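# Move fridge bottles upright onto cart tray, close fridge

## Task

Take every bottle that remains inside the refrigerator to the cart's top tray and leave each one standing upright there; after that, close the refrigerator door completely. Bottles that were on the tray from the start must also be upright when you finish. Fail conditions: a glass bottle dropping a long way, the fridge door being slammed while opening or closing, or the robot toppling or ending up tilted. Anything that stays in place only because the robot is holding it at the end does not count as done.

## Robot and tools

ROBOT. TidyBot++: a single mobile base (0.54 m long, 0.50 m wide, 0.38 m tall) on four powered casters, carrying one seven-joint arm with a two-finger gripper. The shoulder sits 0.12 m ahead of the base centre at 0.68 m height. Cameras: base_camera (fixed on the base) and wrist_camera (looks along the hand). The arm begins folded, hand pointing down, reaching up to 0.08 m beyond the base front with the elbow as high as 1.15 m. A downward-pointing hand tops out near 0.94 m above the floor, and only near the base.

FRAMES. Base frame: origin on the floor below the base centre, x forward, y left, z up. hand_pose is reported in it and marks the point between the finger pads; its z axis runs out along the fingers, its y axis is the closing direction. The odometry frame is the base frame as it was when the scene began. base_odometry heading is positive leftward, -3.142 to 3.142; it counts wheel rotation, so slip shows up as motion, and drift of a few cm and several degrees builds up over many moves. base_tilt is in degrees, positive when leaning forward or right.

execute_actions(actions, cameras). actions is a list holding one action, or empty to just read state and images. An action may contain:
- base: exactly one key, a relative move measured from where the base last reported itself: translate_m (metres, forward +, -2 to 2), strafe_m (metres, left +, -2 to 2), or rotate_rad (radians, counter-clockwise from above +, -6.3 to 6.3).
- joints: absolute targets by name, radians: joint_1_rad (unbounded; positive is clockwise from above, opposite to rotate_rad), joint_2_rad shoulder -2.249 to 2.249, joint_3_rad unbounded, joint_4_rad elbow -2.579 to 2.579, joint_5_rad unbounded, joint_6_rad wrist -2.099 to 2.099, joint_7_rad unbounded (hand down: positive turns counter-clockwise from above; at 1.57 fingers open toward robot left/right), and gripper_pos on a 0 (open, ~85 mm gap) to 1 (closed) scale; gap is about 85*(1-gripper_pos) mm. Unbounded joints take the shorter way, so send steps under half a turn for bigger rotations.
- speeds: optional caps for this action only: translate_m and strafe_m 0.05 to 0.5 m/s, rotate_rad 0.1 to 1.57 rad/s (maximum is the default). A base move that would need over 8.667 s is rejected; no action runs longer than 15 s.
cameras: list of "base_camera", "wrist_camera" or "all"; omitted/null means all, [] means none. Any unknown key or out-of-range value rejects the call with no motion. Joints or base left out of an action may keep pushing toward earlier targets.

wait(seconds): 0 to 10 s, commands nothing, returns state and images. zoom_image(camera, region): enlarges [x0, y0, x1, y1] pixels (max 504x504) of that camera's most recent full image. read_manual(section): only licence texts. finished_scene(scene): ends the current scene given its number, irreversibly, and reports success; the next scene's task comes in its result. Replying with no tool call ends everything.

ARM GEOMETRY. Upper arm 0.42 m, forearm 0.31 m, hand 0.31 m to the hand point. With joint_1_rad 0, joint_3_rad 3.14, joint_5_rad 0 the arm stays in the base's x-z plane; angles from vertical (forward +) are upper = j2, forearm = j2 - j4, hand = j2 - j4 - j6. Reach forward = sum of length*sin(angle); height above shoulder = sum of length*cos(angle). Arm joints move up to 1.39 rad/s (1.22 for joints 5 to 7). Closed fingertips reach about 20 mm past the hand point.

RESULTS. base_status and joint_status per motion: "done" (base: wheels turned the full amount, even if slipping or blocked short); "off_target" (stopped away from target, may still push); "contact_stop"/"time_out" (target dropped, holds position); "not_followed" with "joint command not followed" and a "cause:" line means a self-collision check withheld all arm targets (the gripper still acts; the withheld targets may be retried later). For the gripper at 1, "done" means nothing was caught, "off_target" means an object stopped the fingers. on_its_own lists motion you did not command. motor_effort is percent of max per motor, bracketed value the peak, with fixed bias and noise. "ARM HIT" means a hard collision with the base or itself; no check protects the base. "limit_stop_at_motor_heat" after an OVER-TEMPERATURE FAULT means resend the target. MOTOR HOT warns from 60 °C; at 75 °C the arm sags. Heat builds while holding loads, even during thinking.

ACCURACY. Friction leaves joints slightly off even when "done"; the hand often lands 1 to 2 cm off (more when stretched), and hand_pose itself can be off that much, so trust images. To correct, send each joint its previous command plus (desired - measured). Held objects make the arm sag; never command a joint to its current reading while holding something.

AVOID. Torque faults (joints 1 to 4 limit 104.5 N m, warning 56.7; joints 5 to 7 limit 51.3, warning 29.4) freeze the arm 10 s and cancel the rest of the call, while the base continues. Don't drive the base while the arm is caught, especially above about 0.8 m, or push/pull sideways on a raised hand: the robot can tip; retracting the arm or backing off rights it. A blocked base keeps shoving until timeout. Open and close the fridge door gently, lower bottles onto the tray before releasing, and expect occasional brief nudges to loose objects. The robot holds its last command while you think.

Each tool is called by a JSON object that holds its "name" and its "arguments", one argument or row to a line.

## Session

{"name": "execute_actions", "arguments": {
  "actions": []
}}

Scene clock: 0.00 s.
base_odometry: x=+0.000 y=+0.000 heading=+0.000 (m, m, rad; odometry frame)
base_tilt: forward=+0.3 right=+0.3 (deg)
base_status: not commanded
joint_positions: joint_1_rad=-0.021 joint_2_rad=-0.367 joint_3_rad=+3.148 joint_4_rad=-2.537 joint_5_rad=+0.007 joint_6_rad=-0.911 joint_7_rad=+1.590 gripper_pos=+0.000
joint_status: not commanded
motor_effort: joint_1_rad=+0 joint_2_rad=-2 joint_3_rad=+0 joint_4_rad=+18 joint_5_rad=-1 joint_6_rad=+2 joint_7_rad=+1 (%)
hand_pose: x=+0.2467 y=+0.0017 z=+0.5866 quat_wxyz=(+0.002, +0.999, +0.019, +0.030) (m; base frame)
pictures: base_camera, wrist_camera
Images, in order (width x height): base_camera 644x364, wrist_camera 644x476.

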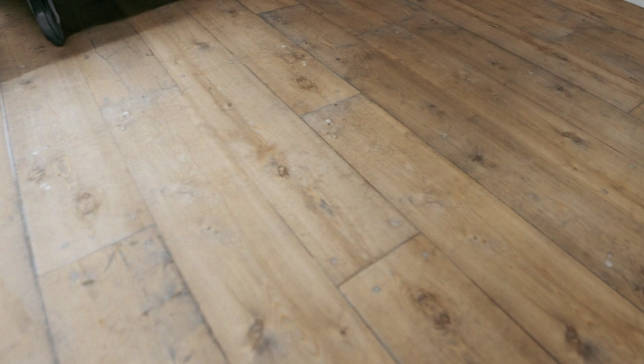

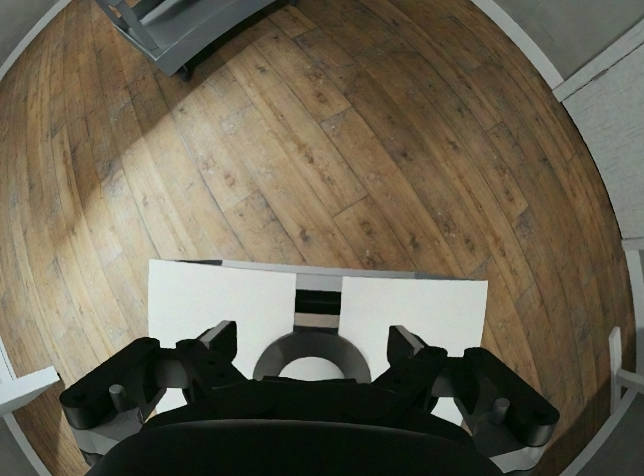

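{"name": "execute_actions", "arguments": {
  "actions": [
    {"joints":{"joint_6_rad":0.3,"joint_1_rad":-0.5}}
  ],
  "cameras": ["wrist_camera"]
}}

{"name": "execute_actions", "arguments": {
  "actions": [
    {"joints":{"joint_1_rad":-2.3}}
  ],
  "cameras": ["wrist_camera"]
}}

Scene clock: 4.30 s.
base_odometry: x=+0.000 y=+0.000 heading=+0.000 (m, m, rad; odometry frame)
base_tilt: forward=+0.3 right=+0.3 (deg)
base_status: not commanded
joint_positions: joint_1_rad=-0.490 joint_2_rad=-0.367 joint_3_rad=+3.148 joint_4_rad=-2.537 joint_5_rad=+0.007 joint_6_rad=+0.261 joint_7_rad=+1.590 gripper_pos=+0.000
joint_status: all done
motor_effort: joint_1_rad=+0(0) joint_2_rad=-6(6) joint_3_rad=+0(0) joint_4_rad=+20(20) joint_5_rad=+0(1) joint_6_rad=+9(8) joint_7_rad=+1(1) (%)
hand_pose: x=+0.4744 y=+0.1886 z=+0.7940 quat_wxyz=(-0.133, +0.790, +0.206, +0.562) (m; base frame)
pictures: wrist_camera
Images, in order (width x height): wrist_camera 644x476.

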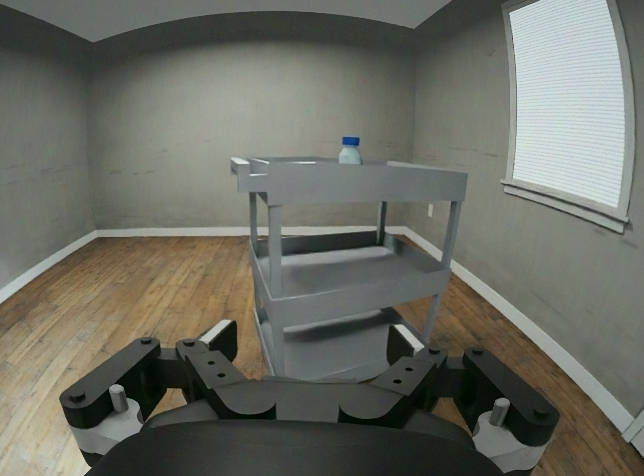

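Scene clock: 7.27 s.
base_odometry: x=+0.000 y=+0.000 heading=+0.000 (m, m, rad; odometry frame)
base_tilt: forward=+0.3 right=+0.3 (deg)
base_status: not commanded
joint_positions: joint_1_rad=-2.290 joint_2_rad=-0.367 joint_3_rad=+3.148 joint_4_rad=-2.537 joint_5_rad=+0.007 joint_6_rad=+0.261 joint_7_rad=+1.590 gripper_pos=+0.000
joint_status: all done
motor_effort: joint_1_rad=-1(0) joint_2_rad=-6(6) joint_3_rad=+0(1) joint_4_rad=+20(20) joint_5_rad=-1(2) joint_6_rad=+9(9) joint_7_rad=+1(1) (%)
hand_pose: x=-0.1453 y=+0.3034 z=+0.7940 quat_wxyz=(-0.523, +0.330, +0.746, +0.246) (m; base frame)
pictures: wrist_camera
Images, in order (width x height): wrist_camera 644x476.

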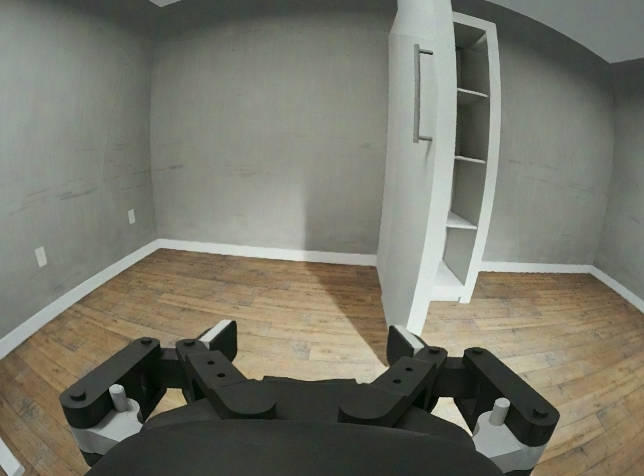

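{"name": "execute_actions", "arguments": {
  "actions": [
    {"base":{"rotate_rad":2.07},"joints":{"joint_1_rad":0.0,"joint_2_rad":-0.3,"joint_4_rad":-2.4,"joint_6_rad":0.55,"joint_7_rad":1.57}}
  ],
  "cameras": []
}}

{"name": "execute_actions", "arguments": {
  "actions": [
    {"base":{"strafe_m":-0.3}}
  ]
}}

Scene clock: 17.07 s.
base_odometry: x=+0.000 y=+0.000 heading=+2.069 (m, m, rad; odometry frame)
base_tilt: forward=+0.3 right=+0.3 (deg)
base_status: done
joint_positions: joint_1_rad=-0.010 joint_2_rad=-0.322 joint_3_rad=+3.148 joint_4_rad=-2.420 joint_5_rad=+0.007 joint_6_rad=+0.502 joint_7_rad=+1.590 gripper_pos=+0.000
joint_status: all done
motor_effort: joint_1_rad=-1(0) joint_2_rad=-9(10) joint_3_rad=+0(1) joint_4_rad=+20(21) joint_5_rad=+0(0) joint_6_rad=+10(9) joint_7_rad=+1(0) (%)
hand_pose: x=+0.5688 y=+0.0034 z=+0.9147 quat_wxyz=(+0.006, +0.716, +0.011, +0.698) (m; base frame)
pictures: none
No camera images: the call's "cameras" was empty. Leave "cameras" out to get every camera's image.

Scene clock: 19.00 s.
base_odometry: x=+0.263 y=+0.144 heading=+2.070 (m, m, rad; odometry frame)
base_tilt: forward=+0.3 right=+0.4 (deg)
base_status: done
joint_positions: joint_1_rad=-0.008 joint_2_rad=-0.321 joint_3_rad=+3.149 joint_4_rad=-2.420 joint_5_rad=+0.007 joint_6_rad=+0.502 joint_7_rad=+1.590 gripper_pos=+0.000
joint_status: not commanded
motor_effort: joint_1_rad=+0(1) joint_2_rad=-9(9) joint_3_rad=+0(3) joint_4_rad=+21(21) joint_5_rad=+0(2) joint_6_rad=+9(10) joint_7_rad=+1(0) (%)
hand_pose: x=+0.5690 y=+0.0021 z=+0.9145 quat_wxyz=(+0.007, +0.716, +0.010, +0.698) (m; base frame)
pictures: base_camera, wrist_camera
Images, in order (width x height): base_camera 644x364, wrist_camera 644x476.

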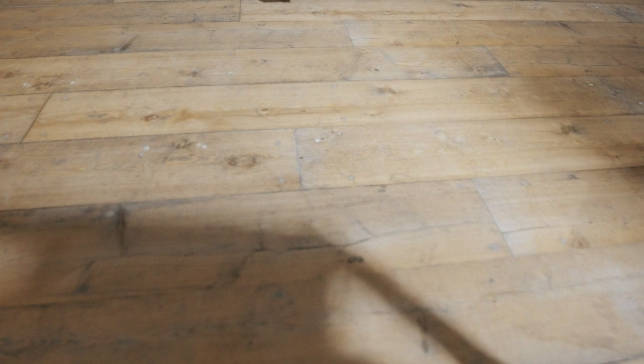

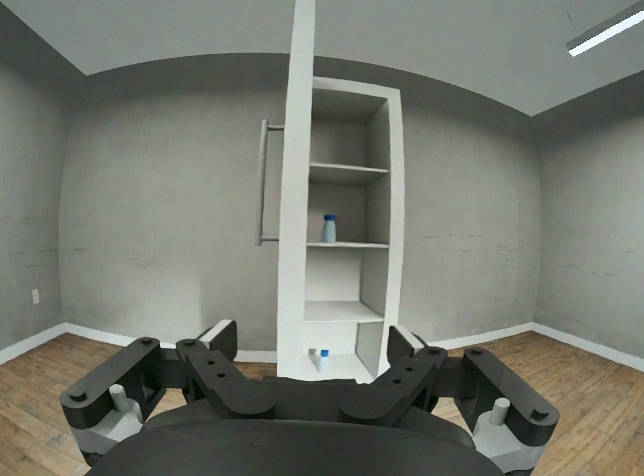

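{"name": "execute_actions", "arguments": {
  "actions": [
    {"base":{"rotate_rad":0.1}}
  ],
  "cameras": []
}}

{"name": "execute_actions", "arguments": {
  "actions": [
    {"base":{"strafe_m":-0.4}}
  ],
  "cameras": []
}}

{"name": "execute_actions", "arguments": {
  "actions": [
    {"base":{"translate_m":0.55},"joints":{"joint_6_rad":0.2}}
  ]
}}

Scene clock: 27.07 s.
base_odometry: x=+0.264 y=+0.144 heading=+2.170 (m, m, rad; odometry frame)
base_tilt: forward=+0.3 right=+0.3 (deg)
base_status: done
joint_positions: joint_1_rad=-0.006 joint_2_rad=-0.320 joint_3_rad=+3.148 joint_4_rad=-2.420 joint_5_rad=+0.007 joint_6_rad=+0.502 joint_7_rad=+1.590 gripper_pos=+0.000
joint_status: not commanded
motor_effort: joint_1_rad=+0(1) joint_2_rad=-9(10) joint_3_rad=+0(1) joint_4_rad=+21(21) joint_5_rad=+0(1) joint_6_rad=+10(9) joint_7_rad=+0(1) (%)
hand_pose: x=+0.5692 y=+0.0022 z=+0.9143 quat_wxyz=(+0.007, +0.716, +0.010, +0.698) (m; base frame)
pictures: none
No camera images: the call's "cameras" was empty. Leave "cameras" out to get every camera's image.

Scene clock: 29.23 s.
base_odometry: x=+0.593 y=+0.370 heading=+2.171 (m, m, rad; odometry frame)
base_tilt: forward=+0.4 right=+0.3 (deg)
base_status: done
joint_positions: joint_1_rad=-0.006 joint_2_rad=-0.320 joint_3_rad=+3.149 joint_4_rad=-2.420 joint_5_rad=+0.007 joint_6_rad=+0.502 joint_7_rad=+1.590 gripper_pos=+0.000
joint_status: not commanded
motor_effort: joint_1_rad=+0(0) joint_2_rad=-9(10) joint_3_rad=+0(2) joint_4_rad=+20(21) joint_5_rad=-1(1) joint_6_rad=+9(10) joint_7_rad=+0(1) (%)
hand_pose: x=+0.5693 y=+0.0015 z=+0.9144 quat_wxyz=(+0.007, +0.716, +0.009, +0.698) (m; base frame)
pictures: none
No camera images: the call's "cameras" was empty. Leave "cameras" out to get every camera's image.

Scene clock: 31.70 s.
base_odometry: x=+0.283 y=+0.824 heading=+2.171 (m, m, rad; odometry frame)
base_tilt: forward=+0.2 right=+0.3 (deg)
base_status: done
joint_positions: joint_1_rad=-0.005 joint_2_rad=-0.306 joint_3_rad=+3.149 joint_4_rad=-2.411 joint_5_rad=+0.007 joint_6_rad=+0.224 joint_7_rad=+1.590 gripper_pos=+0.000
joint_status: all done
motor_effort: joint_1_rad=+0(1) joint_2_rad=-10(11) joint_3_rad=+0(1) joint_4_rad=+20(23) joint_5_rad=-1(1) joint_6_rad=+9(11) joint_7_rad=+1(0) (%)
hand_pose: x=+0.5594 y=+0.0009 z=+0.8284 quat_wxyz=(+0.007, +0.808, +0.010, +0.590) (m; base frame)
pictures: base_camera, wrist_camera
Images, in order (width x height): base_camera 644x364, wrist_camera 644x476.

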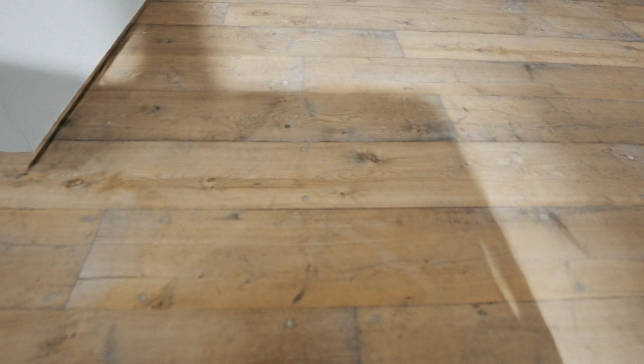

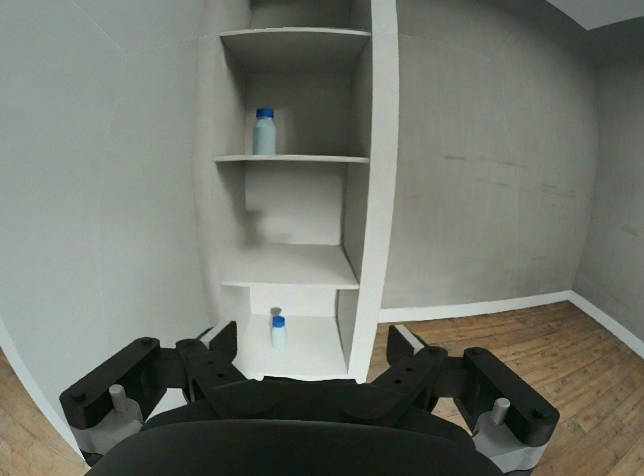

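{"name": "execute_actions", "arguments": {
  "actions": [
    {"base":{"strafe_m":0.1},"joints":{"joint_1_rad":-0.1,"joint_2_rad":-0.11,"joint_4_rad":-2.09,"joint_6_rad":0.42,"joint_7_rad":1.55,"joint_3_rad":3.13}}
  ],
  "cameras": []
}}

{"name": "execute_actions", "arguments": {
  "actions": [
    {"base":{"translate_m":0.35},"speeds":{"translate_m":0.25}}
  ]
}}

Scene clock: 43.07 s.
base_odometry: x=+0.200 y=+0.768 heading=+2.171 (m, m, rad; odometry frame)
base_tilt: forward=+0.2 right=+0.4 (deg)
base_status: done
joint_positions: joint_1_rad=-0.090 joint_2_rad=-0.127 joint_3_rad=+3.136 joint_4_rad=-2.104 joint_5_rad=+0.007 joint_6_rad=+0.376 joint_7_rad=+1.580 gripper_pos=+0.000
joint_status: all done
motor_effort: joint_1_rad=+0(1) joint_2_rad=-17(17) joint_3_rad=+0(1) joint_4_rad=+21(22) joint_5_rad=-1(2) joint_6_rad=+10(9) joint_7_rad=+1(1) (%)
hand_pose: x=+0.6629 y=+0.0542 z=+0.9656 quat_wxyz=(-0.028, +0.717, +0.041, +0.696) (m; base frame)
pictures: none
No camera images: the call's "cameras" was empty. Leave "cameras" out to get every camera's image.

Scene clock: 47.47 s.
base_odometry: x=+0.049 y=+0.987 heading=+2.174 (m, m, rad; odometry frame)
base_tilt: forward=+0.3 right=+0.4 (deg)
base_status: translate_m time_out (by the wheels' count: +0.266 of +0.350)
joint_positions: joint_1_rad=-0.092 joint_2_rad=-0.107 joint_3_rad=+3.136 joint_4_rad=-2.097 joint_5_rad=+0.007 joint_6_rad=+0.381 joint_7_rad=+1.580 gripper_pos=+0.000
joint_status: not commanded
motor_effort: joint_1_rad=+0(3) joint_2_rad=-18(36) joint_3_rad=+0(4) joint_4_rad=+21(24) joint_5_rad=-2(0) joint_6_rad=+9(12) joint_7_rad=+0(0) (%)
hand_pose: x=+0.6693 y=+0.0562 z=+0.9603 quat_wxyz=(-0.029, +0.719, +0.042, +0.693) (m; base frame)
pictures: base_camera, wrist_camera
Images, in order (width x height): base_camera 644x364, wrist_camera 644x476.

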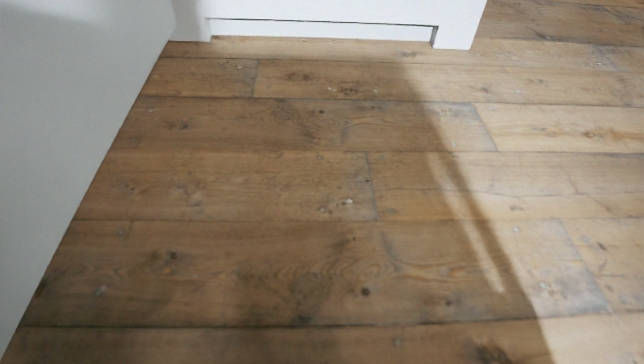

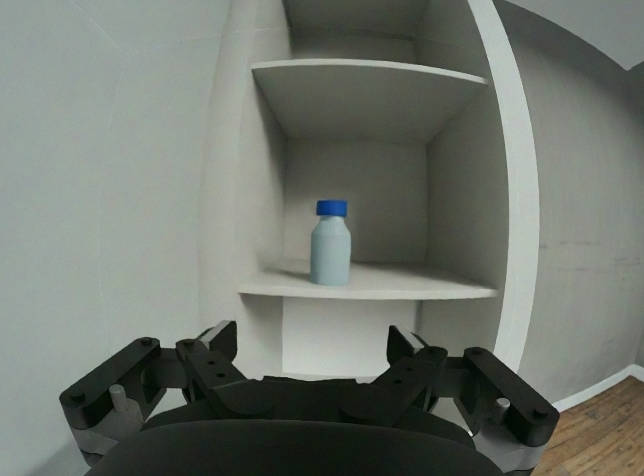

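{"name": "execute_actions", "arguments": {
  "actions": [
    {"base":{"strafe_m":-0.07},"speeds":{"strafe_m":0.1}}
  ],
  "cameras": []
}}

{"name": "execute_actions", "arguments": {
  "actions": [
    {"base":{"translate_m":0.15},"speeds":{"translate_m":0.08}}
  ]
}}

{"name": "execute_actions", "arguments": {
  "actions": [
    {"base":{"strafe_m":0.1},"joints":{"joint_1_rad":0.02},"speeds":{"strafe_m":0.05}}
  ]
}}

Scene clock: 56.83 s.
base_odometry: x=+0.107 y=+1.027 heading=+2.174 (m, m, rad; odometry frame)
base_tilt: forward=+0.3 right=+0.4 (deg)
base_status: done
joint_positions: joint_1_rad=-0.094 joint_2_rad=-0.107 joint_3_rad=+3.135 joint_4_rad=-2.097 joint_5_rad=+0.007 joint_6_rad=+0.381 joint_7_rad=+1.580 gripper_pos=+0.000
joint_status: not commanded
motor_effort: joint_1_rad=+0(2) joint_2_rad=-17(19) joint_3_rad=+0(1) joint_4_rad=+21(22) joint_5_rad=+0(1) joint_6_rad=+9(10) joint_7_rad=+1(1) (%)
hand_pose: x=+0.6692 y=+0.0579 z=+0.9603 quat_wxyz=(-0.030, +0.719, +0.043, +0.693) (m; base frame)
pictures: none
No camera images: the call's "cameras" was empty. Leave "cameras" out to get every camera's image.

Scene clock: 59.23 s.
base_odometry: x=+0.022 y=+1.151 heading=+2.174 (m, m, rad; odometry frame)
base_tilt: forward=+0.3 right=+0.3 (deg)
base_status: done
joint_positions: joint_1_rad=-0.094 joint_2_rad=-0.109 joint_3_rad=+3.135 joint_4_rad=-2.097 joint_5_rad=+0.007 joint_6_rad=+0.381 joint_7_rad=+1.580 gripper_pos=+0.000
joint_status: not commanded
motor_effort: joint_1_rad=+0(1) joint_2_rad=-17(20) joint_3_rad=+0(1) joint_4_rad=+21(23) joint_5_rad=-1(0) joint_6_rad=+10(10) joint_7_rad=+1(0) (%)
hand_pose: x=+0.6687 y=+0.0578 z=+0.9613 quat_wxyz=(-0.030, +0.719, +0.043, +0.693) (m; base frame)
pictures: base_camera, wrist_camera
Images, in order (width x height): base_camera 644x364, wrist_camera 644x476.

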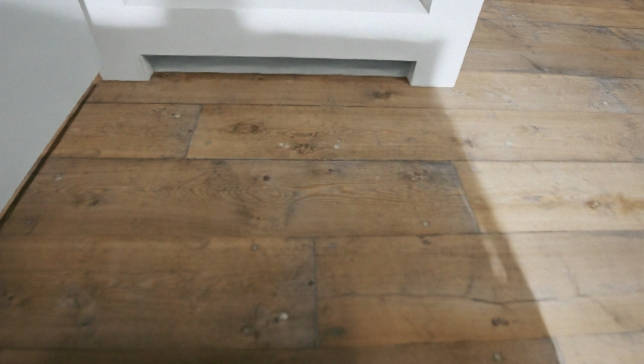

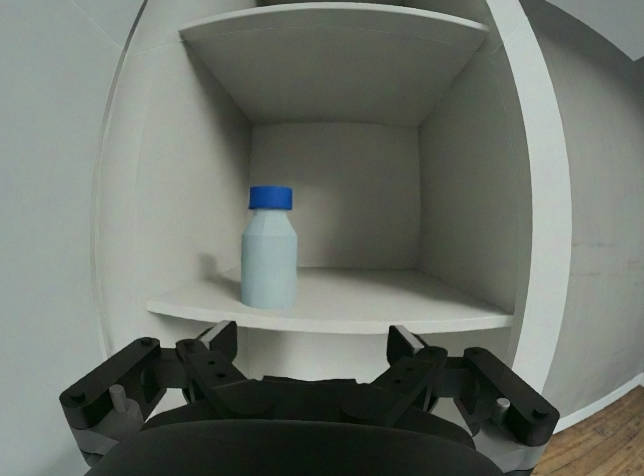

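Scene clock: 63.97 s.
base_odometry: x=-0.020 y=+1.122 heading=+2.172 (m, m, rad; odometry frame)
base_tilt: forward=+0.3 right=+0.3 (deg)
base_status: strafe_m time_out (by the wheels' count: +0.051 of +0.100)
joint_positions: joint_1_rad=+0.016 joint_2_rad=-0.109 joint_3_rad=+3.131 joint_4_rad=-2.096 joint_5_rad=+0.007 joint_6_rad=+0.382 joint_7_rad=+1.580 gripper_pos=+0.000
joint_status: all done
motor_effort: joint_1_rad=+0(10) joint_2_rad=-17(19) joint_3_rad=+0(12) joint_4_rad=+21(23) joint_5_rad=+0(3) joint_6_rad=+9(11) joint_7_rad=+1(0) (%)
hand_pose: x=+0.6718 y=-0.0002 z=+0.9618 quat_wxyz=(+0.007, +0.719, +0.005, +0.695) (m; base frame)
pictures: base_camera, wrist_camera
Images, in order (width x height): base_camera 644x364, wrist_camera 644x476.

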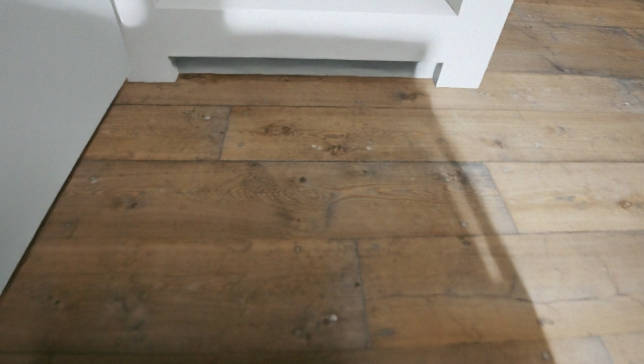

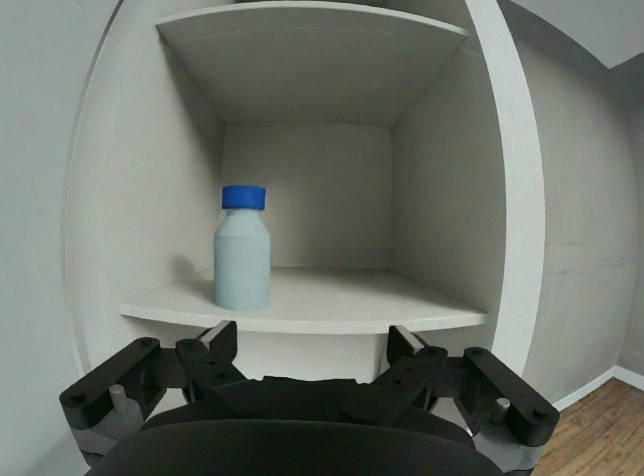

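{"name": "execute_actions", "arguments": {
  "actions": [
    {"base":{"strafe_m":-0.025},"joints":{"joint_1_rad":-0.2,"joint_4_rad":-2.04,"joint_6_rad":0.38}}
  ],
  "cameras": []
}}

{"name": "execute_actions", "arguments": {
  "actions": [
    {"base":{"translate_m":0.1},"speeds":{"translate_m":0.08}}
  ]
}}

Scene clock: 73.20 s.
base_odometry: x=+0.000 y=+1.136 heading=+2.172 (m, m, rad; odometry frame)
base_tilt: forward=+0.3 right=+0.2 (deg)
base_status: done
joint_positions: joint_1_rad=-0.195 joint_2_rad=-0.109 joint_3_rad=+3.130 joint_4_rad=-2.058 joint_5_rad=+0.007 joint_6_rad=+0.382 joint_7_rad=+1.580 gripper_pos=+0.000
joint_status: all done
motor_effort: joint_1_rad=+0(2) joint_2_rad=-18(18) joint_3_rad=+0(2) joint_4_rad=+22(22) joint_5_rad=-1(0) joint_6_rad=+9(9) joint_7_rad=+0(1) (%)
hand_pose: x=+0.6643 y=+0.1167 z=+0.9849 quat_wxyz=(-0.068, +0.701, +0.080, +0.705) (m; base frame)
pictures: none
No camera images: the call's "cameras" was empty. Leave "cameras" out to get every camera's image.

Scene clock: 75.00 s.
base_odometry: x=-0.057 y=+1.218 heading=+2.173 (m, m, rad; odometry frame)
base_tilt: forward=+0.2 right=+0.3 (deg)
base_status: done
joint_positions: joint_1_rad=-0.195 joint_2_rad=-0.109 joint_3_rad=+3.130 joint_4_rad=-2.057 joint_5_rad=+0.007 joint_6_rad=+0.382 joint_7_rad=+1.580 gripper_pos=+0.000
joint_status: not commanded
motor_effort: joint_1_rad=+0(1) joint_2_rad=-18(21) joint_3_rad=+0(1) joint_4_rad=+22(22) joint_5_rad=-1(1) joint_6_rad=+9(9) joint_7_rad=+1(1) (%)
hand_pose: x=+0.6643 y=+0.1167 z=+0.9856 quat_wxyz=(-0.068, +0.701, +0.080, +0.705) (m; base frame)
pictures: base_camera, wrist_camera
Images, in order (width x height): base_camera 644x364, wrist_camera 644x476.

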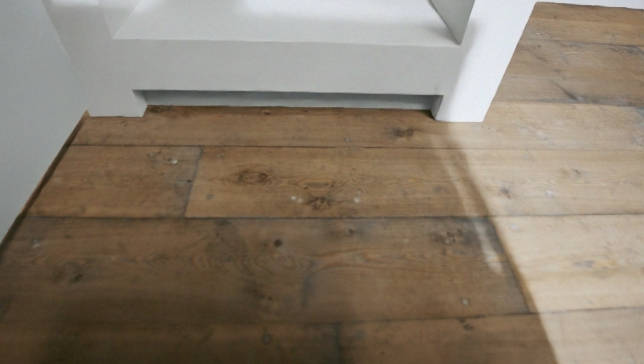

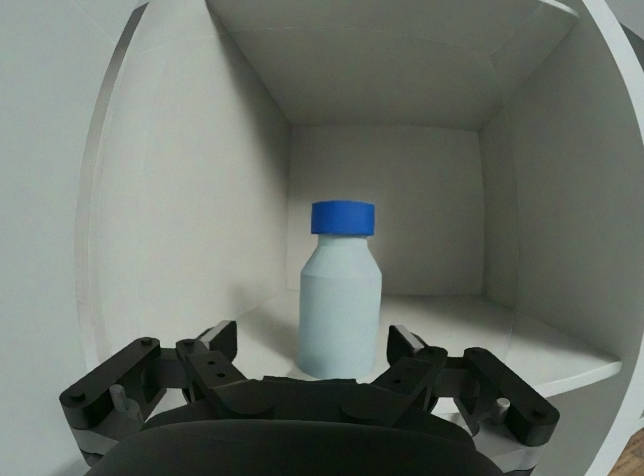

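{"name": "execute_actions", "arguments": {
  "actions": [
    {"base":{"translate_m":0.045},"joints":{"joint_1_rad":-0.165,"joint_4_rad":-2.075,"joint_6_rad":0.4},"speeds":{"translate_m":0.05}}
  ],
  "cameras": ["wrist_camera"]
}}

Scene clock: 79.43 s.
base_odometry: x=-0.082 y=+1.255 heading=+2.173 (m, m, rad; odometry frame)
base_tilt: forward=+0.3 right=+0.3 (deg)
base_status: done
joint_positions: joint_1_rad=-0.169 joint_2_rad=-0.109 joint_3_rad=+3.130 joint_4_rad=-2.068 joint_5_rad=+0.007 joint_6_rad=+0.382 joint_7_rad=+1.580 gripper_pos=+0.000
joint_status: all done
motor_effort: joint_1_rad=+0(1) joint_2_rad=-18(21) joint_3_rad=+0(3) joint_4_rad=+22(22) joint_5_rad=-1(1) joint_6_rad=+9(9) joint_7_rad=+1(1) (%)
hand_pose: x=+0.6659 y=+0.1025 z=+0.9792 quat_wxyz=(-0.059, +0.706, +0.071, +0.703) (m; base frame)
pictures: wrist_camera
Images, in order (width x height): wrist_camera 644x476.

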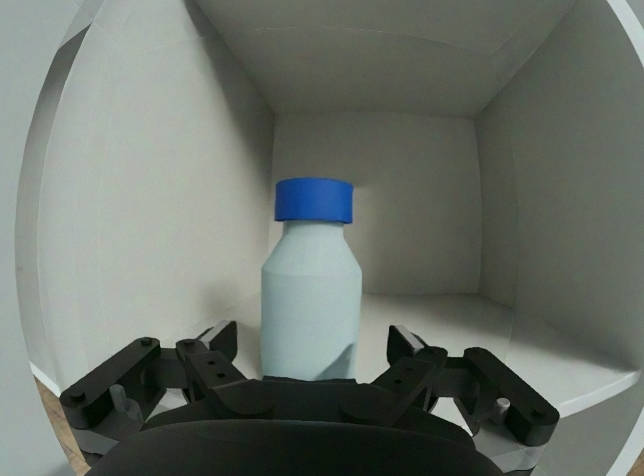

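{"name": "execute_actions", "arguments": {
  "actions": [
    {"base":{"translate_m":0.053},"joints":{"joint_1_rad":-0.19},"speeds":{"translate_m":0.05}}
  ],
  "cameras": ["wrist_camera"]
}}

{"name": "execute_actions", "arguments": {
  "actions": [
    {"joints":{"gripper_pos":1}}
  ],
  "cameras": ["wrist_camera"]
}}

{"name": "execute_actions", "arguments": {
  "actions": [
    {"joints":{"joint_4_rad":-1.99,"joint_6_rad":0.4}}
  ],
  "cameras": ["wrist_camera"]
}}

Scene clock: 86.00 s.
base_odometry: x=-0.112 y=+1.299 heading=+2.174 (m, m, rad; odometry frame)
base_tilt: forward=+0.3 right=+0.3 (deg)
base_status: done
joint_positions: joint_1_rad=-0.186 joint_2_rad=-0.109 joint_3_rad=+3.130 joint_4_rad=-2.068 joint_5_rad=+0.007 joint_6_rad=+0.382 joint_7_rad=+1.580 gripper_pos=+0.000
joint_status: all done
motor_effort: joint_1_rad=+0(2) joint_2_rad=-18(20) joint_3_rad=+0(2) joint_4_rad=+21(22) joint_5_rad=-1(0) joint_6_rad=+9(10) joint_7_rad=+1(1) (%)
hand_pose: x=+0.6641 y=+0.1115 z=+0.9793 quat_wxyz=(-0.064, +0.705, +0.077, +0.702) (m; base frame)
pictures: wrist_camera
Images, in order (width x height): wrist_camera 644x476.

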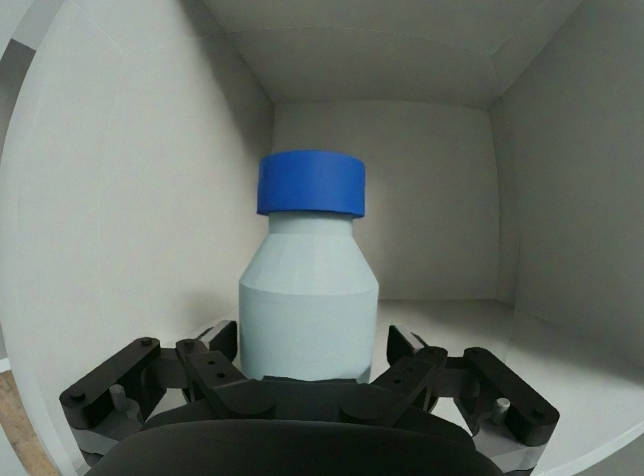

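Scene clock: 87.10 s.
base_odometry: x=-0.112 y=+1.299 heading=+2.174 (m, m, rad; odometry frame)
base_tilt: forward=+0.3 right=+0.3 (deg)
base_status: not commanded
joint_positions: joint_1_rad=-0.186 joint_2_rad=-0.109 joint_3_rad=+3.130 joint_4_rad=-2.068 joint_5_rad=+0.007 joint_6_rad=+0.382 joint_7_rad=+1.580 gripper_pos=+0.242
joint_status: gripper_pos off_target (ended at +0.242, target +1.000)
motor_effort: joint_1_rad=-1(1) joint_2_rad=-18(18) joint_3_rad=+0(2) joint_4_rad=+21(22) joint_5_rad=-2(1) joint_6_rad=+9(11) joint_7_rad=+1(0) (%)
hand_pose: x=+0.6641 y=+0.1116 z=+0.9793 quat_wxyz=(-0.064, +0.705, +0.077, +0.702) (m; base frame)
pictures: wrist_camera
Images, in order (width x height): wrist_camera 644x476.

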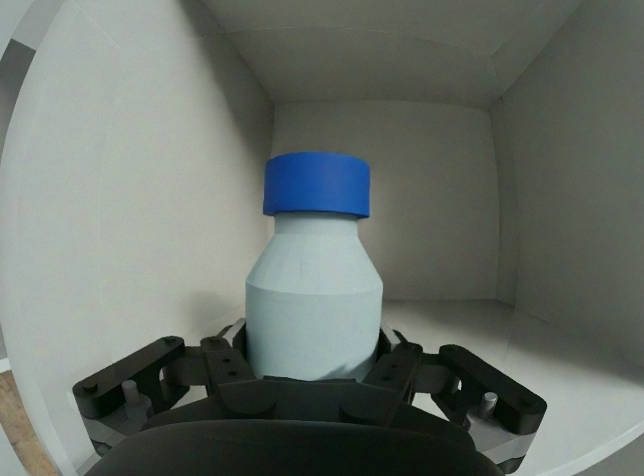

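Scene clock: 88.00 s.
base_odometry: x=-0.112 y=+1.299 heading=+2.174 (m, m, rad; odometry frame)
base_tilt: forward=+0.3 right=+0.3 (deg)
base_status: not commanded
joint_positions: joint_1_rad=-0.186 joint_2_rad=-0.096 joint_3_rad=+3.130 joint_4_rad=-2.030 joint_5_rad=+0.007 joint_6_rad=+0.382 joint_7_rad=+1.580 gripper_pos=+0.242
joint_status: joint_4_rad off_target (ended at -2.030, target -1.990); the others done
motor_effort: joint_1_rad=+0(1) joint_2_rad=-23(24) joint_3_rad=+0(0) joint_4_rad=+26(27) joint_5_rad=-1(0) joint_6_rad=+13(14) joint_7_rad=+1(1) (%)
hand_pose: x=+0.6720 y=+0.1132 z=+0.9949 quat_wxyz=(-0.065, +0.696, +0.076, +0.711) (m; base frame)
pictures: wrist_camera
Images, in order (width x height): wrist_camera 644x476.

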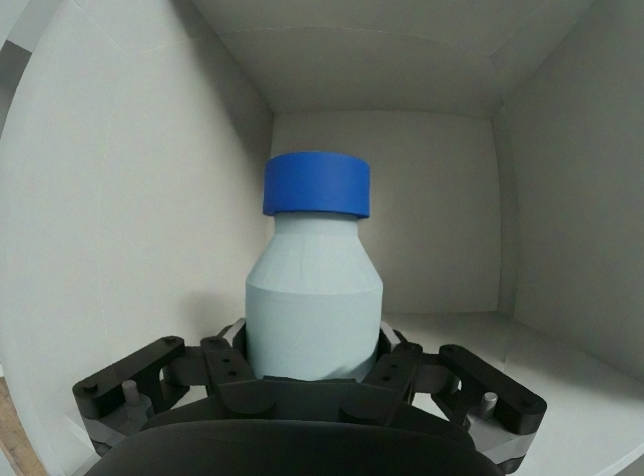

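{"name": "execute_actions", "arguments": {
  "actions": [
    {"base":{"strafe_m":-0.04},"joints":{"joint_1_rad":-0.1,"joint_2_rad":-0.13},"speeds":{"strafe_m":0.06}}
  ],
  "cameras": []
}}

{"name": "execute_actions", "arguments": {
  "actions": [
    {"base":{"translate_m":-0.95},"speeds":{"translate_m":0.3}}
  ],
  "cameras": ["base_camera"]
}}

{"name": "execute_actions", "arguments": {
  "actions": [
    {"base":{"rotate_rad":-2.0},"joints":{"joint_1_rad":0.0,"joint_2_rad":-0.5,"joint_4_rad":-1.75,"joint_6_rad":-0.7},"speeds":{"rotate_rad":0.9}}
  ]
}}

Scene clock: 95.03 s.
base_odometry: x=-0.080 y=+1.322 heading=+2.174 (m, m, rad; odometry frame)
base_tilt: forward=+0.3 right=+0.3 (deg)
base_status: done
joint_positions: joint_1_rad=-0.102 joint_2_rad=-0.096 joint_3_rad=+3.132 joint_4_rad=-2.030 joint_5_rad=+0.007 joint_6_rad=+0.382 joint_7_rad=+1.580 gripper_pos=+0.242
joint_status: all done
motor_effort: joint_1_rad=-1(3) joint_2_rad=-22(24) joint_3_rad=+0(3) joint_4_rad=+26(27) joint_5_rad=-1(1) joint_6_rad=+13(14) joint_7_rad=+0(1) (%)
hand_pose: x=+0.6798 y=+0.0649 z=+0.9949 quat_wxyz=(-0.035, +0.699, +0.046, +0.713) (m; base frame)
pictures: none
No camera images: the call's "cameras" was empty. Leave "cameras" out to get every camera's image.

Scene clock: 99.17 s.
base_odometry: x=+0.460 y=+0.540 heading=+2.174 (m, m, rad; odometry frame)
base_tilt: forward=+0.3 right=+0.3 (deg)
base_status: done
joint_positions: joint_1_rad=-0.102 joint_2_rad=-0.101 joint_3_rad=+3.132 joint_4_rad=-2.029 joint_5_rad=+0.007 joint_6_rad=+0.382 joint_7_rad=+1.580 gripper_pos=+0.242
joint_status: not commanded
motor_effort: joint_1_rad=-1(1) joint_2_rad=-22(28) joint_3_rad=+0(1) joint_4_rad=+26(27) joint_5_rad=+0(1) joint_6_rad=+13(15) joint_7_rad=+1(1) (%)
hand_pose: x=+0.6785 y=+0.0648 z=+0.9980 quat_wxyz=(-0.035, +0.697, +0.045, +0.715) (m; base frame)
pictures: base_camera
Images, in order (width x height): base_camera 644x364.

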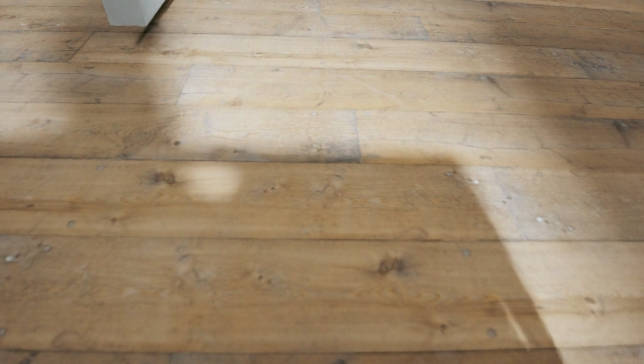

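Scene clock: 102.30 s.
base_odometry: x=+0.460 y=+0.540 heading=+0.175 (m, m, rad; odometry frame)
base_tilt: forward=+0.3 right=+0.3 (deg)
base_status: done
joint_positions: joint_1_rad=-0.006 joint_2_rad=-0.478 joint_3_rad=+3.132 joint_4_rad=-1.791 joint_5_rad=+0.008 joint_6_rad=-0.685 joint_7_rad=+1.580 gripper_pos=+0.242
joint_status: joint_4_rad off_target (ended at -1.791, target -1.750); the others done
motor_effort: joint_1_rad=+0(3) joint_2_rad=-7(24) joint_3_rad=+0(5) joint_4_rad=+27(28) joint_5_rad=-1(1) joint_6_rad=+13(14) joint_7_rad=+0(1) (%)
hand_pose: x=+0.5125 y=+0.0073 z=+1.0065 quat_wxyz=(+0.004, +0.841, +0.013, +0.541) (m; base frame)
pictures: base_camera, wrist_camera
Images, in order (width x height): base_camera 644x364, wrist_camera 644x476.

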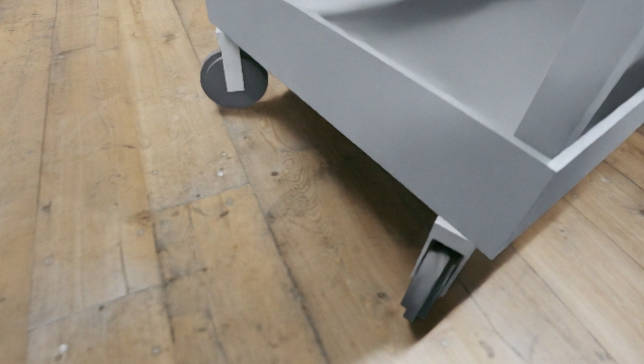

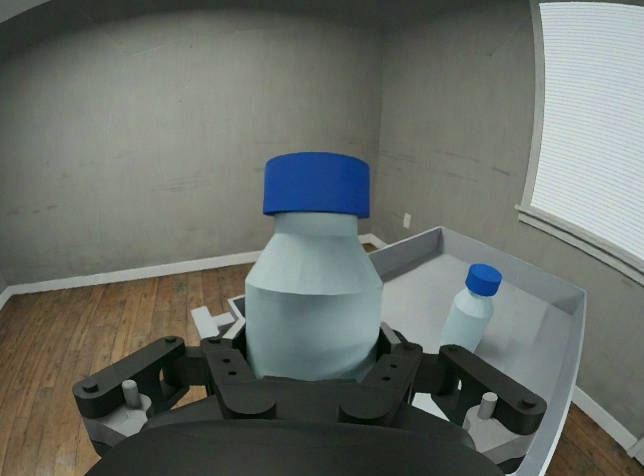

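{"name": "execute_actions", "arguments": {
  "actions": [
    {"base":{"translate_m":-0.15},"joints":{"joint_2_rad":-0.4,"joint_4_rad":-1.9,"joint_6_rad":-0.3}}
  ],
  "cameras": []
}}

{"name": "execute_actions", "arguments": {
  "actions": [
    {"base":{"rotate_rad":-0.96},"speeds":{"rotate_rad":0.8}}
  ],
  "cameras": []
}}

{"name": "execute_actions", "arguments": {
  "actions": [
    {"base":{"strafe_m":0.68},"speeds":{"strafe_m":0.3}}
  ]
}}

Scene clock: 116.57 s.
base_odometry: x=+0.312 y=+0.514 heading=+0.174 (m, m, rad; odometry frame)
base_tilt: forward=+0.3 right=+0.3 (deg)
base_status: done
joint_positions: joint_1_rad=-0.006 joint_2_rad=-0.393 joint_3_rad=+3.132 joint_4_rad=-1.913 joint_5_rad=+0.008 joint_6_rad=-0.370 joint_7_rad=+1.580 gripper_pos=+0.242
joint_status: joint_6_rad off_target (ended at -0.370, target -0.300); the others done
motor_effort: joint_1_rad=-1(1) joint_2_rad=-12(13) joint_3_rad=+0(2) joint_4_rad=+27(28) joint_5_rad=+0(0) joint_6_rad=+13(13) joint_7_rad=+1(1) (%)
hand_pose: x=+0.5671 y=+0.0086 z=+0.9886 quat_wxyz=(+0.003, +0.810, +0.013, +0.586) (m; base frame)
pictures: none
No camera images: the call's "cameras" was empty. Leave "cameras" out to get every camera's image.

Scene clock: 118.63 s.
base_odometry: x=+0.312 y=+0.514 heading=-0.785 (m, m, rad; odometry frame)
base_tilt: forward=+0.2 right=+0.3 (deg)
base_status: done
joint_positions: joint_1_rad=-0.003 joint_2_rad=-0.393 joint_3_rad=+3.131 joint_4_rad=-1.913 joint_5_rad=+0.008 joint_6_rad=-0.370 joint_7_rad=+1.580 gripper_pos=+0.242
joint_status: not commanded
motor_effort: joint_1_rad=+0(1) joint_2_rad=-12(12) joint_3_rad=+0(3) joint_4_rad=+27(27) joint_5_rad=+0(0) joint_6_rad=+12(13) joint_7_rad=+1(1) (%)
hand_pose: x=+0.5671 y=+0.0075 z=+0.9887 quat_wxyz=(+0.004, +0.810, +0.012, +0.586) (m; base frame)
pictures: none
No camera images: the call's "cameras" was empty. Leave "cameras" out to get every camera's image.

Scene clock: 121.87 s.
base_odometry: x=+0.793 y=+0.994 heading=-0.786 (m, m, rad; odometry frame)
base_tilt: forward=+0.3 right=+0.3 (deg)
base_status: done
joint_positions: joint_1_rad=-0.003 joint_2_rad=-0.393 joint_3_rad=+3.130 joint_4_rad=-1.913 joint_5_rad=+0.008 joint_6_rad=-0.370 joint_7_rad=+1.580 gripper_pos=+0.242
joint_status: not commanded
motor_effort: joint_1_rad=+0(1) joint_2_rad=-11(12) joint_3_rad=+0(3) joint_4_rad=+27(28) joint_5_rad=-1(0) joint_6_rad=+12(13) joint_7_rad=+1(0) (%)
hand_pose: x=+0.5671 y=+0.0077 z=+0.9887 quat_wxyz=(+0.004, +0.810, +0.012, +0.586) (m; base frame)
pictures: base_camera, wrist_camera
Images, in order (width x height): base_camera 644x364, wrist_camera 644x476.

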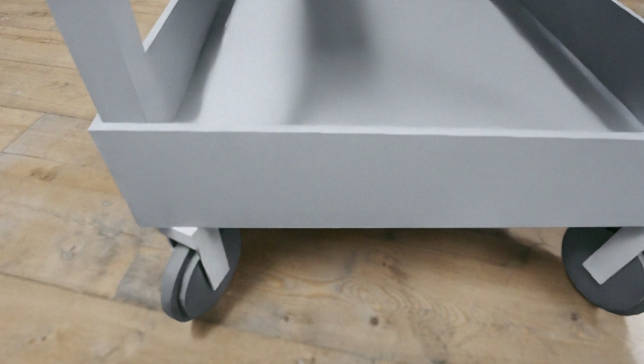

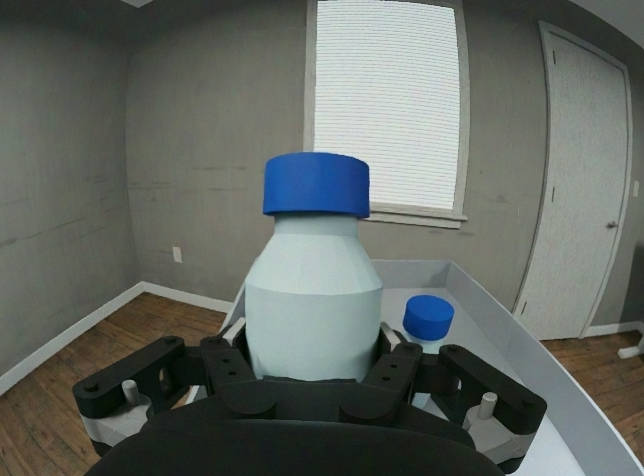

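{"name": "execute_actions", "arguments": {
  "actions": [
    {"base":{"strafe_m":0.025},"joints":{"joint_2_rad":-0.05,"joint_4_rad":-2.05,"joint_6_rad":0.5}}
  ],
  "cameras": []
}}

{"name": "execute_actions", "arguments": {
  "actions": [
    {"base":{"translate_m":0.09},"joints":{"joint_2_rad":0.06,"joint_4_rad":-2.11,"joint_6_rad":0.72},"speeds":{"translate_m":0.1}}
  ]
}}

{"name": "execute_actions", "arguments": {
  "actions": [
    {"joints":{"joint_2_rad":0.22,"joint_4_rad":-2.14,"joint_6_rad":0.89}}
  ],
  "cameras": ["wrist_camera"]
}}

Scene clock: 130.33 s.
base_odometry: x=+0.811 y=+1.012 heading=-0.787 (m, m, rad; odometry frame)
base_tilt: forward=+0.3 right=+0.3 (deg)
base_status: done
joint_positions: joint_1_rad=-0.003 joint_2_rad=-0.027 joint_3_rad=+3.126 joint_4_rad=-2.060 joint_5_rad=+0.008 joint_6_rad=+0.427 joint_7_rad=+1.580 gripper_pos=+0.242
joint_status: joint_6_rad off_target (ended at +0.427, target +0.500); the others done
motor_effort: joint_1_rad=+0(1) joint_2_rad=-24(27) joint_3_rad=+0(3) joint_4_rad=+26(28) joint_5_rad=-1(2) joint_6_rad=+13(15) joint_7_rad=+0(1) (%)
hand_pose: x=+0.6999 y=+0.0134 z=+0.9510 quat_wxyz=(-0.002, +0.719, +0.014, +0.694) (m; base frame)
pictures: none
No camera images: the call's "cameras" was empty. Leave "cameras" out to get every camera's image.

Scene clock: 131.80 s.
base_odometry: x=+0.875 y=+0.948 heading=-0.786 (m, m, rad; odometry frame)
base_tilt: forward=+0.3 right=+0.3 (deg)
base_status: done
joint_positions: joint_1_rad=-0.003 joint_2_rad=+0.081 joint_3_rad=+3.126 joint_4_rad=-2.118 joint_5_rad=+0.008 joint_6_rad=+0.647 joint_7_rad=+1.580 gripper_pos=+0.242
joint_status: joint_6_rad off_target (ended at +0.647, target +0.720); the others done
motor_effort: joint_1_rad=+0(1) joint_2_rad=-28(31) joint_3_rad=+0(2) joint_4_rad=+24(26) joint_5_rad=-1(0) joint_6_rad=+13(15) joint_7_rad=+0(1) (%)
hand_pose: x=+0.7183 y=+0.0137 z=+0.9220 quat_wxyz=(-0.003, +0.700, +0.013, +0.714) (m; base frame)
pictures: base_camera, wrist_camera
Images, in order (width x height): base_camera 644x364, wrist_camera 644x476.

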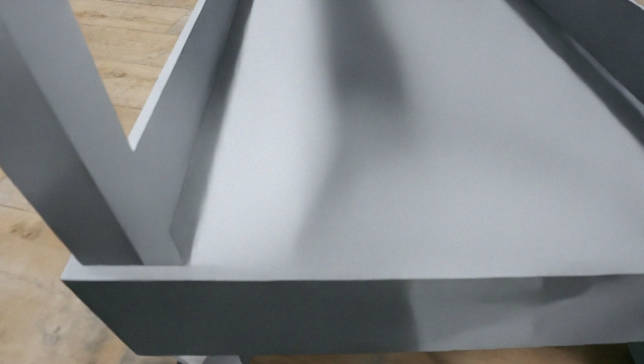

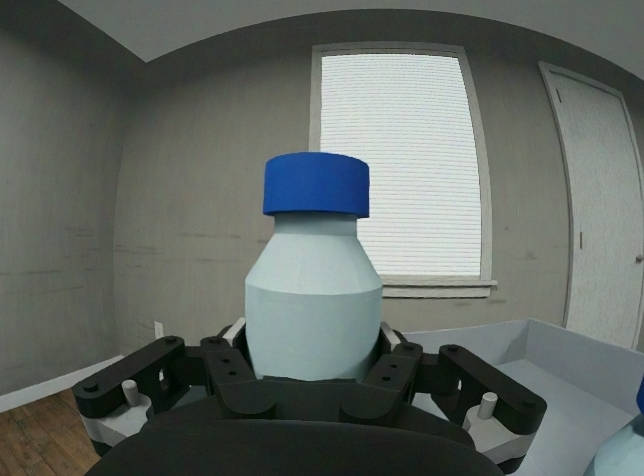

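Scene clock: 133.03 s.
base_odometry: x=+0.875 y=+0.948 heading=-0.786 (m, m, rad; odometry frame)
base_tilt: forward=+0.3 right=+0.3 (deg)
base_status: not commanded
joint_positions: joint_1_rad=-0.003 joint_2_rad=+0.244 joint_3_rad=+3.126 joint_4_rad=-2.147 joint_5_rad=+0.008 joint_6_rad=+0.815 joint_7_rad=+1.580 gripper_pos=+0.242
joint_status: joint_6_rad off_target (ended at +0.815, target +0.890); the others done
motor_effort: joint_1_rad=+0(0) joint_2_rad=-31(34) joint_3_rad=+0(1) joint_4_rad=+21(24) joint_5_rad=+0(0) joint_6_rad=+13(15) joint_7_rad=+0(0) (%)
hand_pose: x=+0.7459 y=+0.0139 z=+0.8582 quat_wxyz=(-0.005, +0.709, +0.012, +0.705) (m; base frame)
pictures: wrist_camera
Images, in order (width x height): wrist_camera 644x476.

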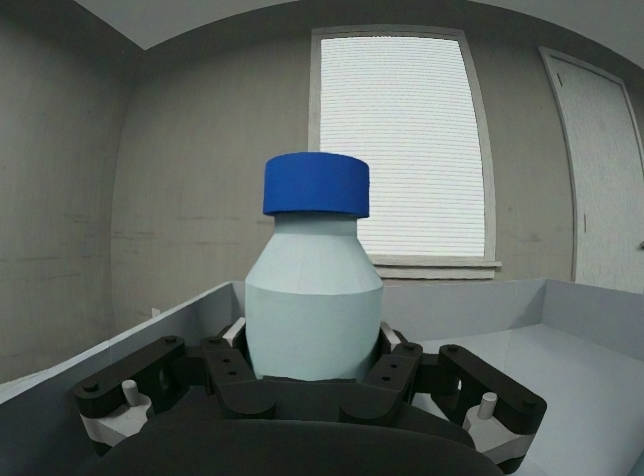

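{"name": "execute_actions", "arguments": {
  "actions": [
    {"base":{"strafe_m":-0.012},"joints":{"joint_2_rad":0.265,"joint_6_rad":0.93}}
  ],
  "cameras": []
}}

{"name": "execute_actions", "arguments": {
  "actions": [
    {"joints":{"joint_2_rad":0.3,"joint_6_rad":0.95}}
  ],
  "cameras": []
}}

{"name": "execute_actions", "arguments": {
  "actions": [
    {"joints":{"joint_2_rad":0.33}}
  ],
  "cameras": ["wrist_camera"]
}}

Scene clock: 137.77 s.
base_odometry: x=+0.866 y=+0.940 heading=-0.786 (m, m, rad; odometry frame)
base_tilt: forward=+0.3 right=+0.3 (deg)
base_status: done
joint_positions: joint_1_rad=+0.001 joint_2_rad=+0.278 joint_3_rad=+3.128 joint_4_rad=-2.147 joint_5_rad=+0.008 joint_6_rad=+0.857 joint_7_rad=+1.580 gripper_pos=+0.242
joint_status: joint_6_rad off_target (ended at +0.857, target +0.930); the others done
motor_effort: joint_1_rad=+0(4) joint_2_rad=-32(34) joint_3_rad=+0(3) joint_4_rad=+21(21) joint_5_rad=-1(1) joint_6_rad=+14(15) joint_7_rad=+1(1) (%)
hand_pose: x=+0.7518 y=+0.0103 z=+0.8502 quat_wxyz=(-0.003, +0.706, +0.010, +0.708) (m; base frame)
pictures: none
No camera images: the call's "cameras" was empty. Leave "cameras" out to get every camera's image.

Scene clock: 138.43 s.
base_odometry: x=+0.866 y=+0.940 heading=-0.786 (m, m, rad; odometry frame)
base_tilt: forward=+0.4 right=+0.3 (deg)
base_status: not commanded
joint_positions: joint_1_rad=+0.001 joint_2_rad=+0.303 joint_3_rad=+3.128 joint_4_rad=-2.147 joint_5_rad=+0.008 joint_6_rad=+0.885 joint_7_rad=+1.580 gripper_pos=+0.242
joint_status: joint_6_rad off_target (ended at +0.885, target +0.950); the others done
motor_effort: joint_1_rad=-1(0) joint_2_rad=-32(33) joint_3_rad=-1(1) joint_4_rad=+19(21) joint_5_rad=+0(1) joint_6_rad=+13(12) joint_7_rad=+1(0) (%)
hand_pose: x=+0.7559 y=+0.0103 z=+0.8432 quat_wxyz=(-0.003, +0.705, +0.010, +0.709) (m; base frame)
pictures: none
No camera images: the call's "cameras" was empty. Leave "cameras" out to get every camera's image.

Scene clock: 139.07 s.
base_odometry: x=+0.866 y=+0.940 heading=-0.786 (m, m, rad; odometry frame)
base_tilt: forward=+0.3 right=+0.3 (deg)
base_status: not commanded
joint_positions: joint_1_rad=+0.001 joint_2_rad=+0.309 joint_3_rad=+3.128 joint_4_rad=-2.147 joint_5_rad=+0.008 joint_6_rad=+0.898 joint_7_rad=+1.580 gripper_pos=+0.242
joint_status: all done
motor_effort: joint_1_rad=-1(0) joint_2_rad=-29(32) joint_3_rad=-1(1) joint_4_rad=+17(20) joint_5_rad=+0(0) joint_6_rad=+10(12) joint_7_rad=+0(0) (%)
hand_pose: x=+0.7570 y=+0.0103 z=+0.8430 quat_wxyz=(-0.003, +0.703, +0.010, +0.711) (m; base frame)
pictures: wrist_camera
Images, in order (width x height): wrist_camera 644x476.

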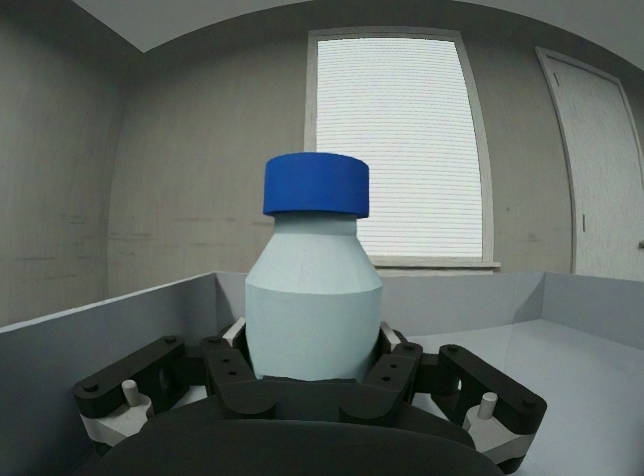

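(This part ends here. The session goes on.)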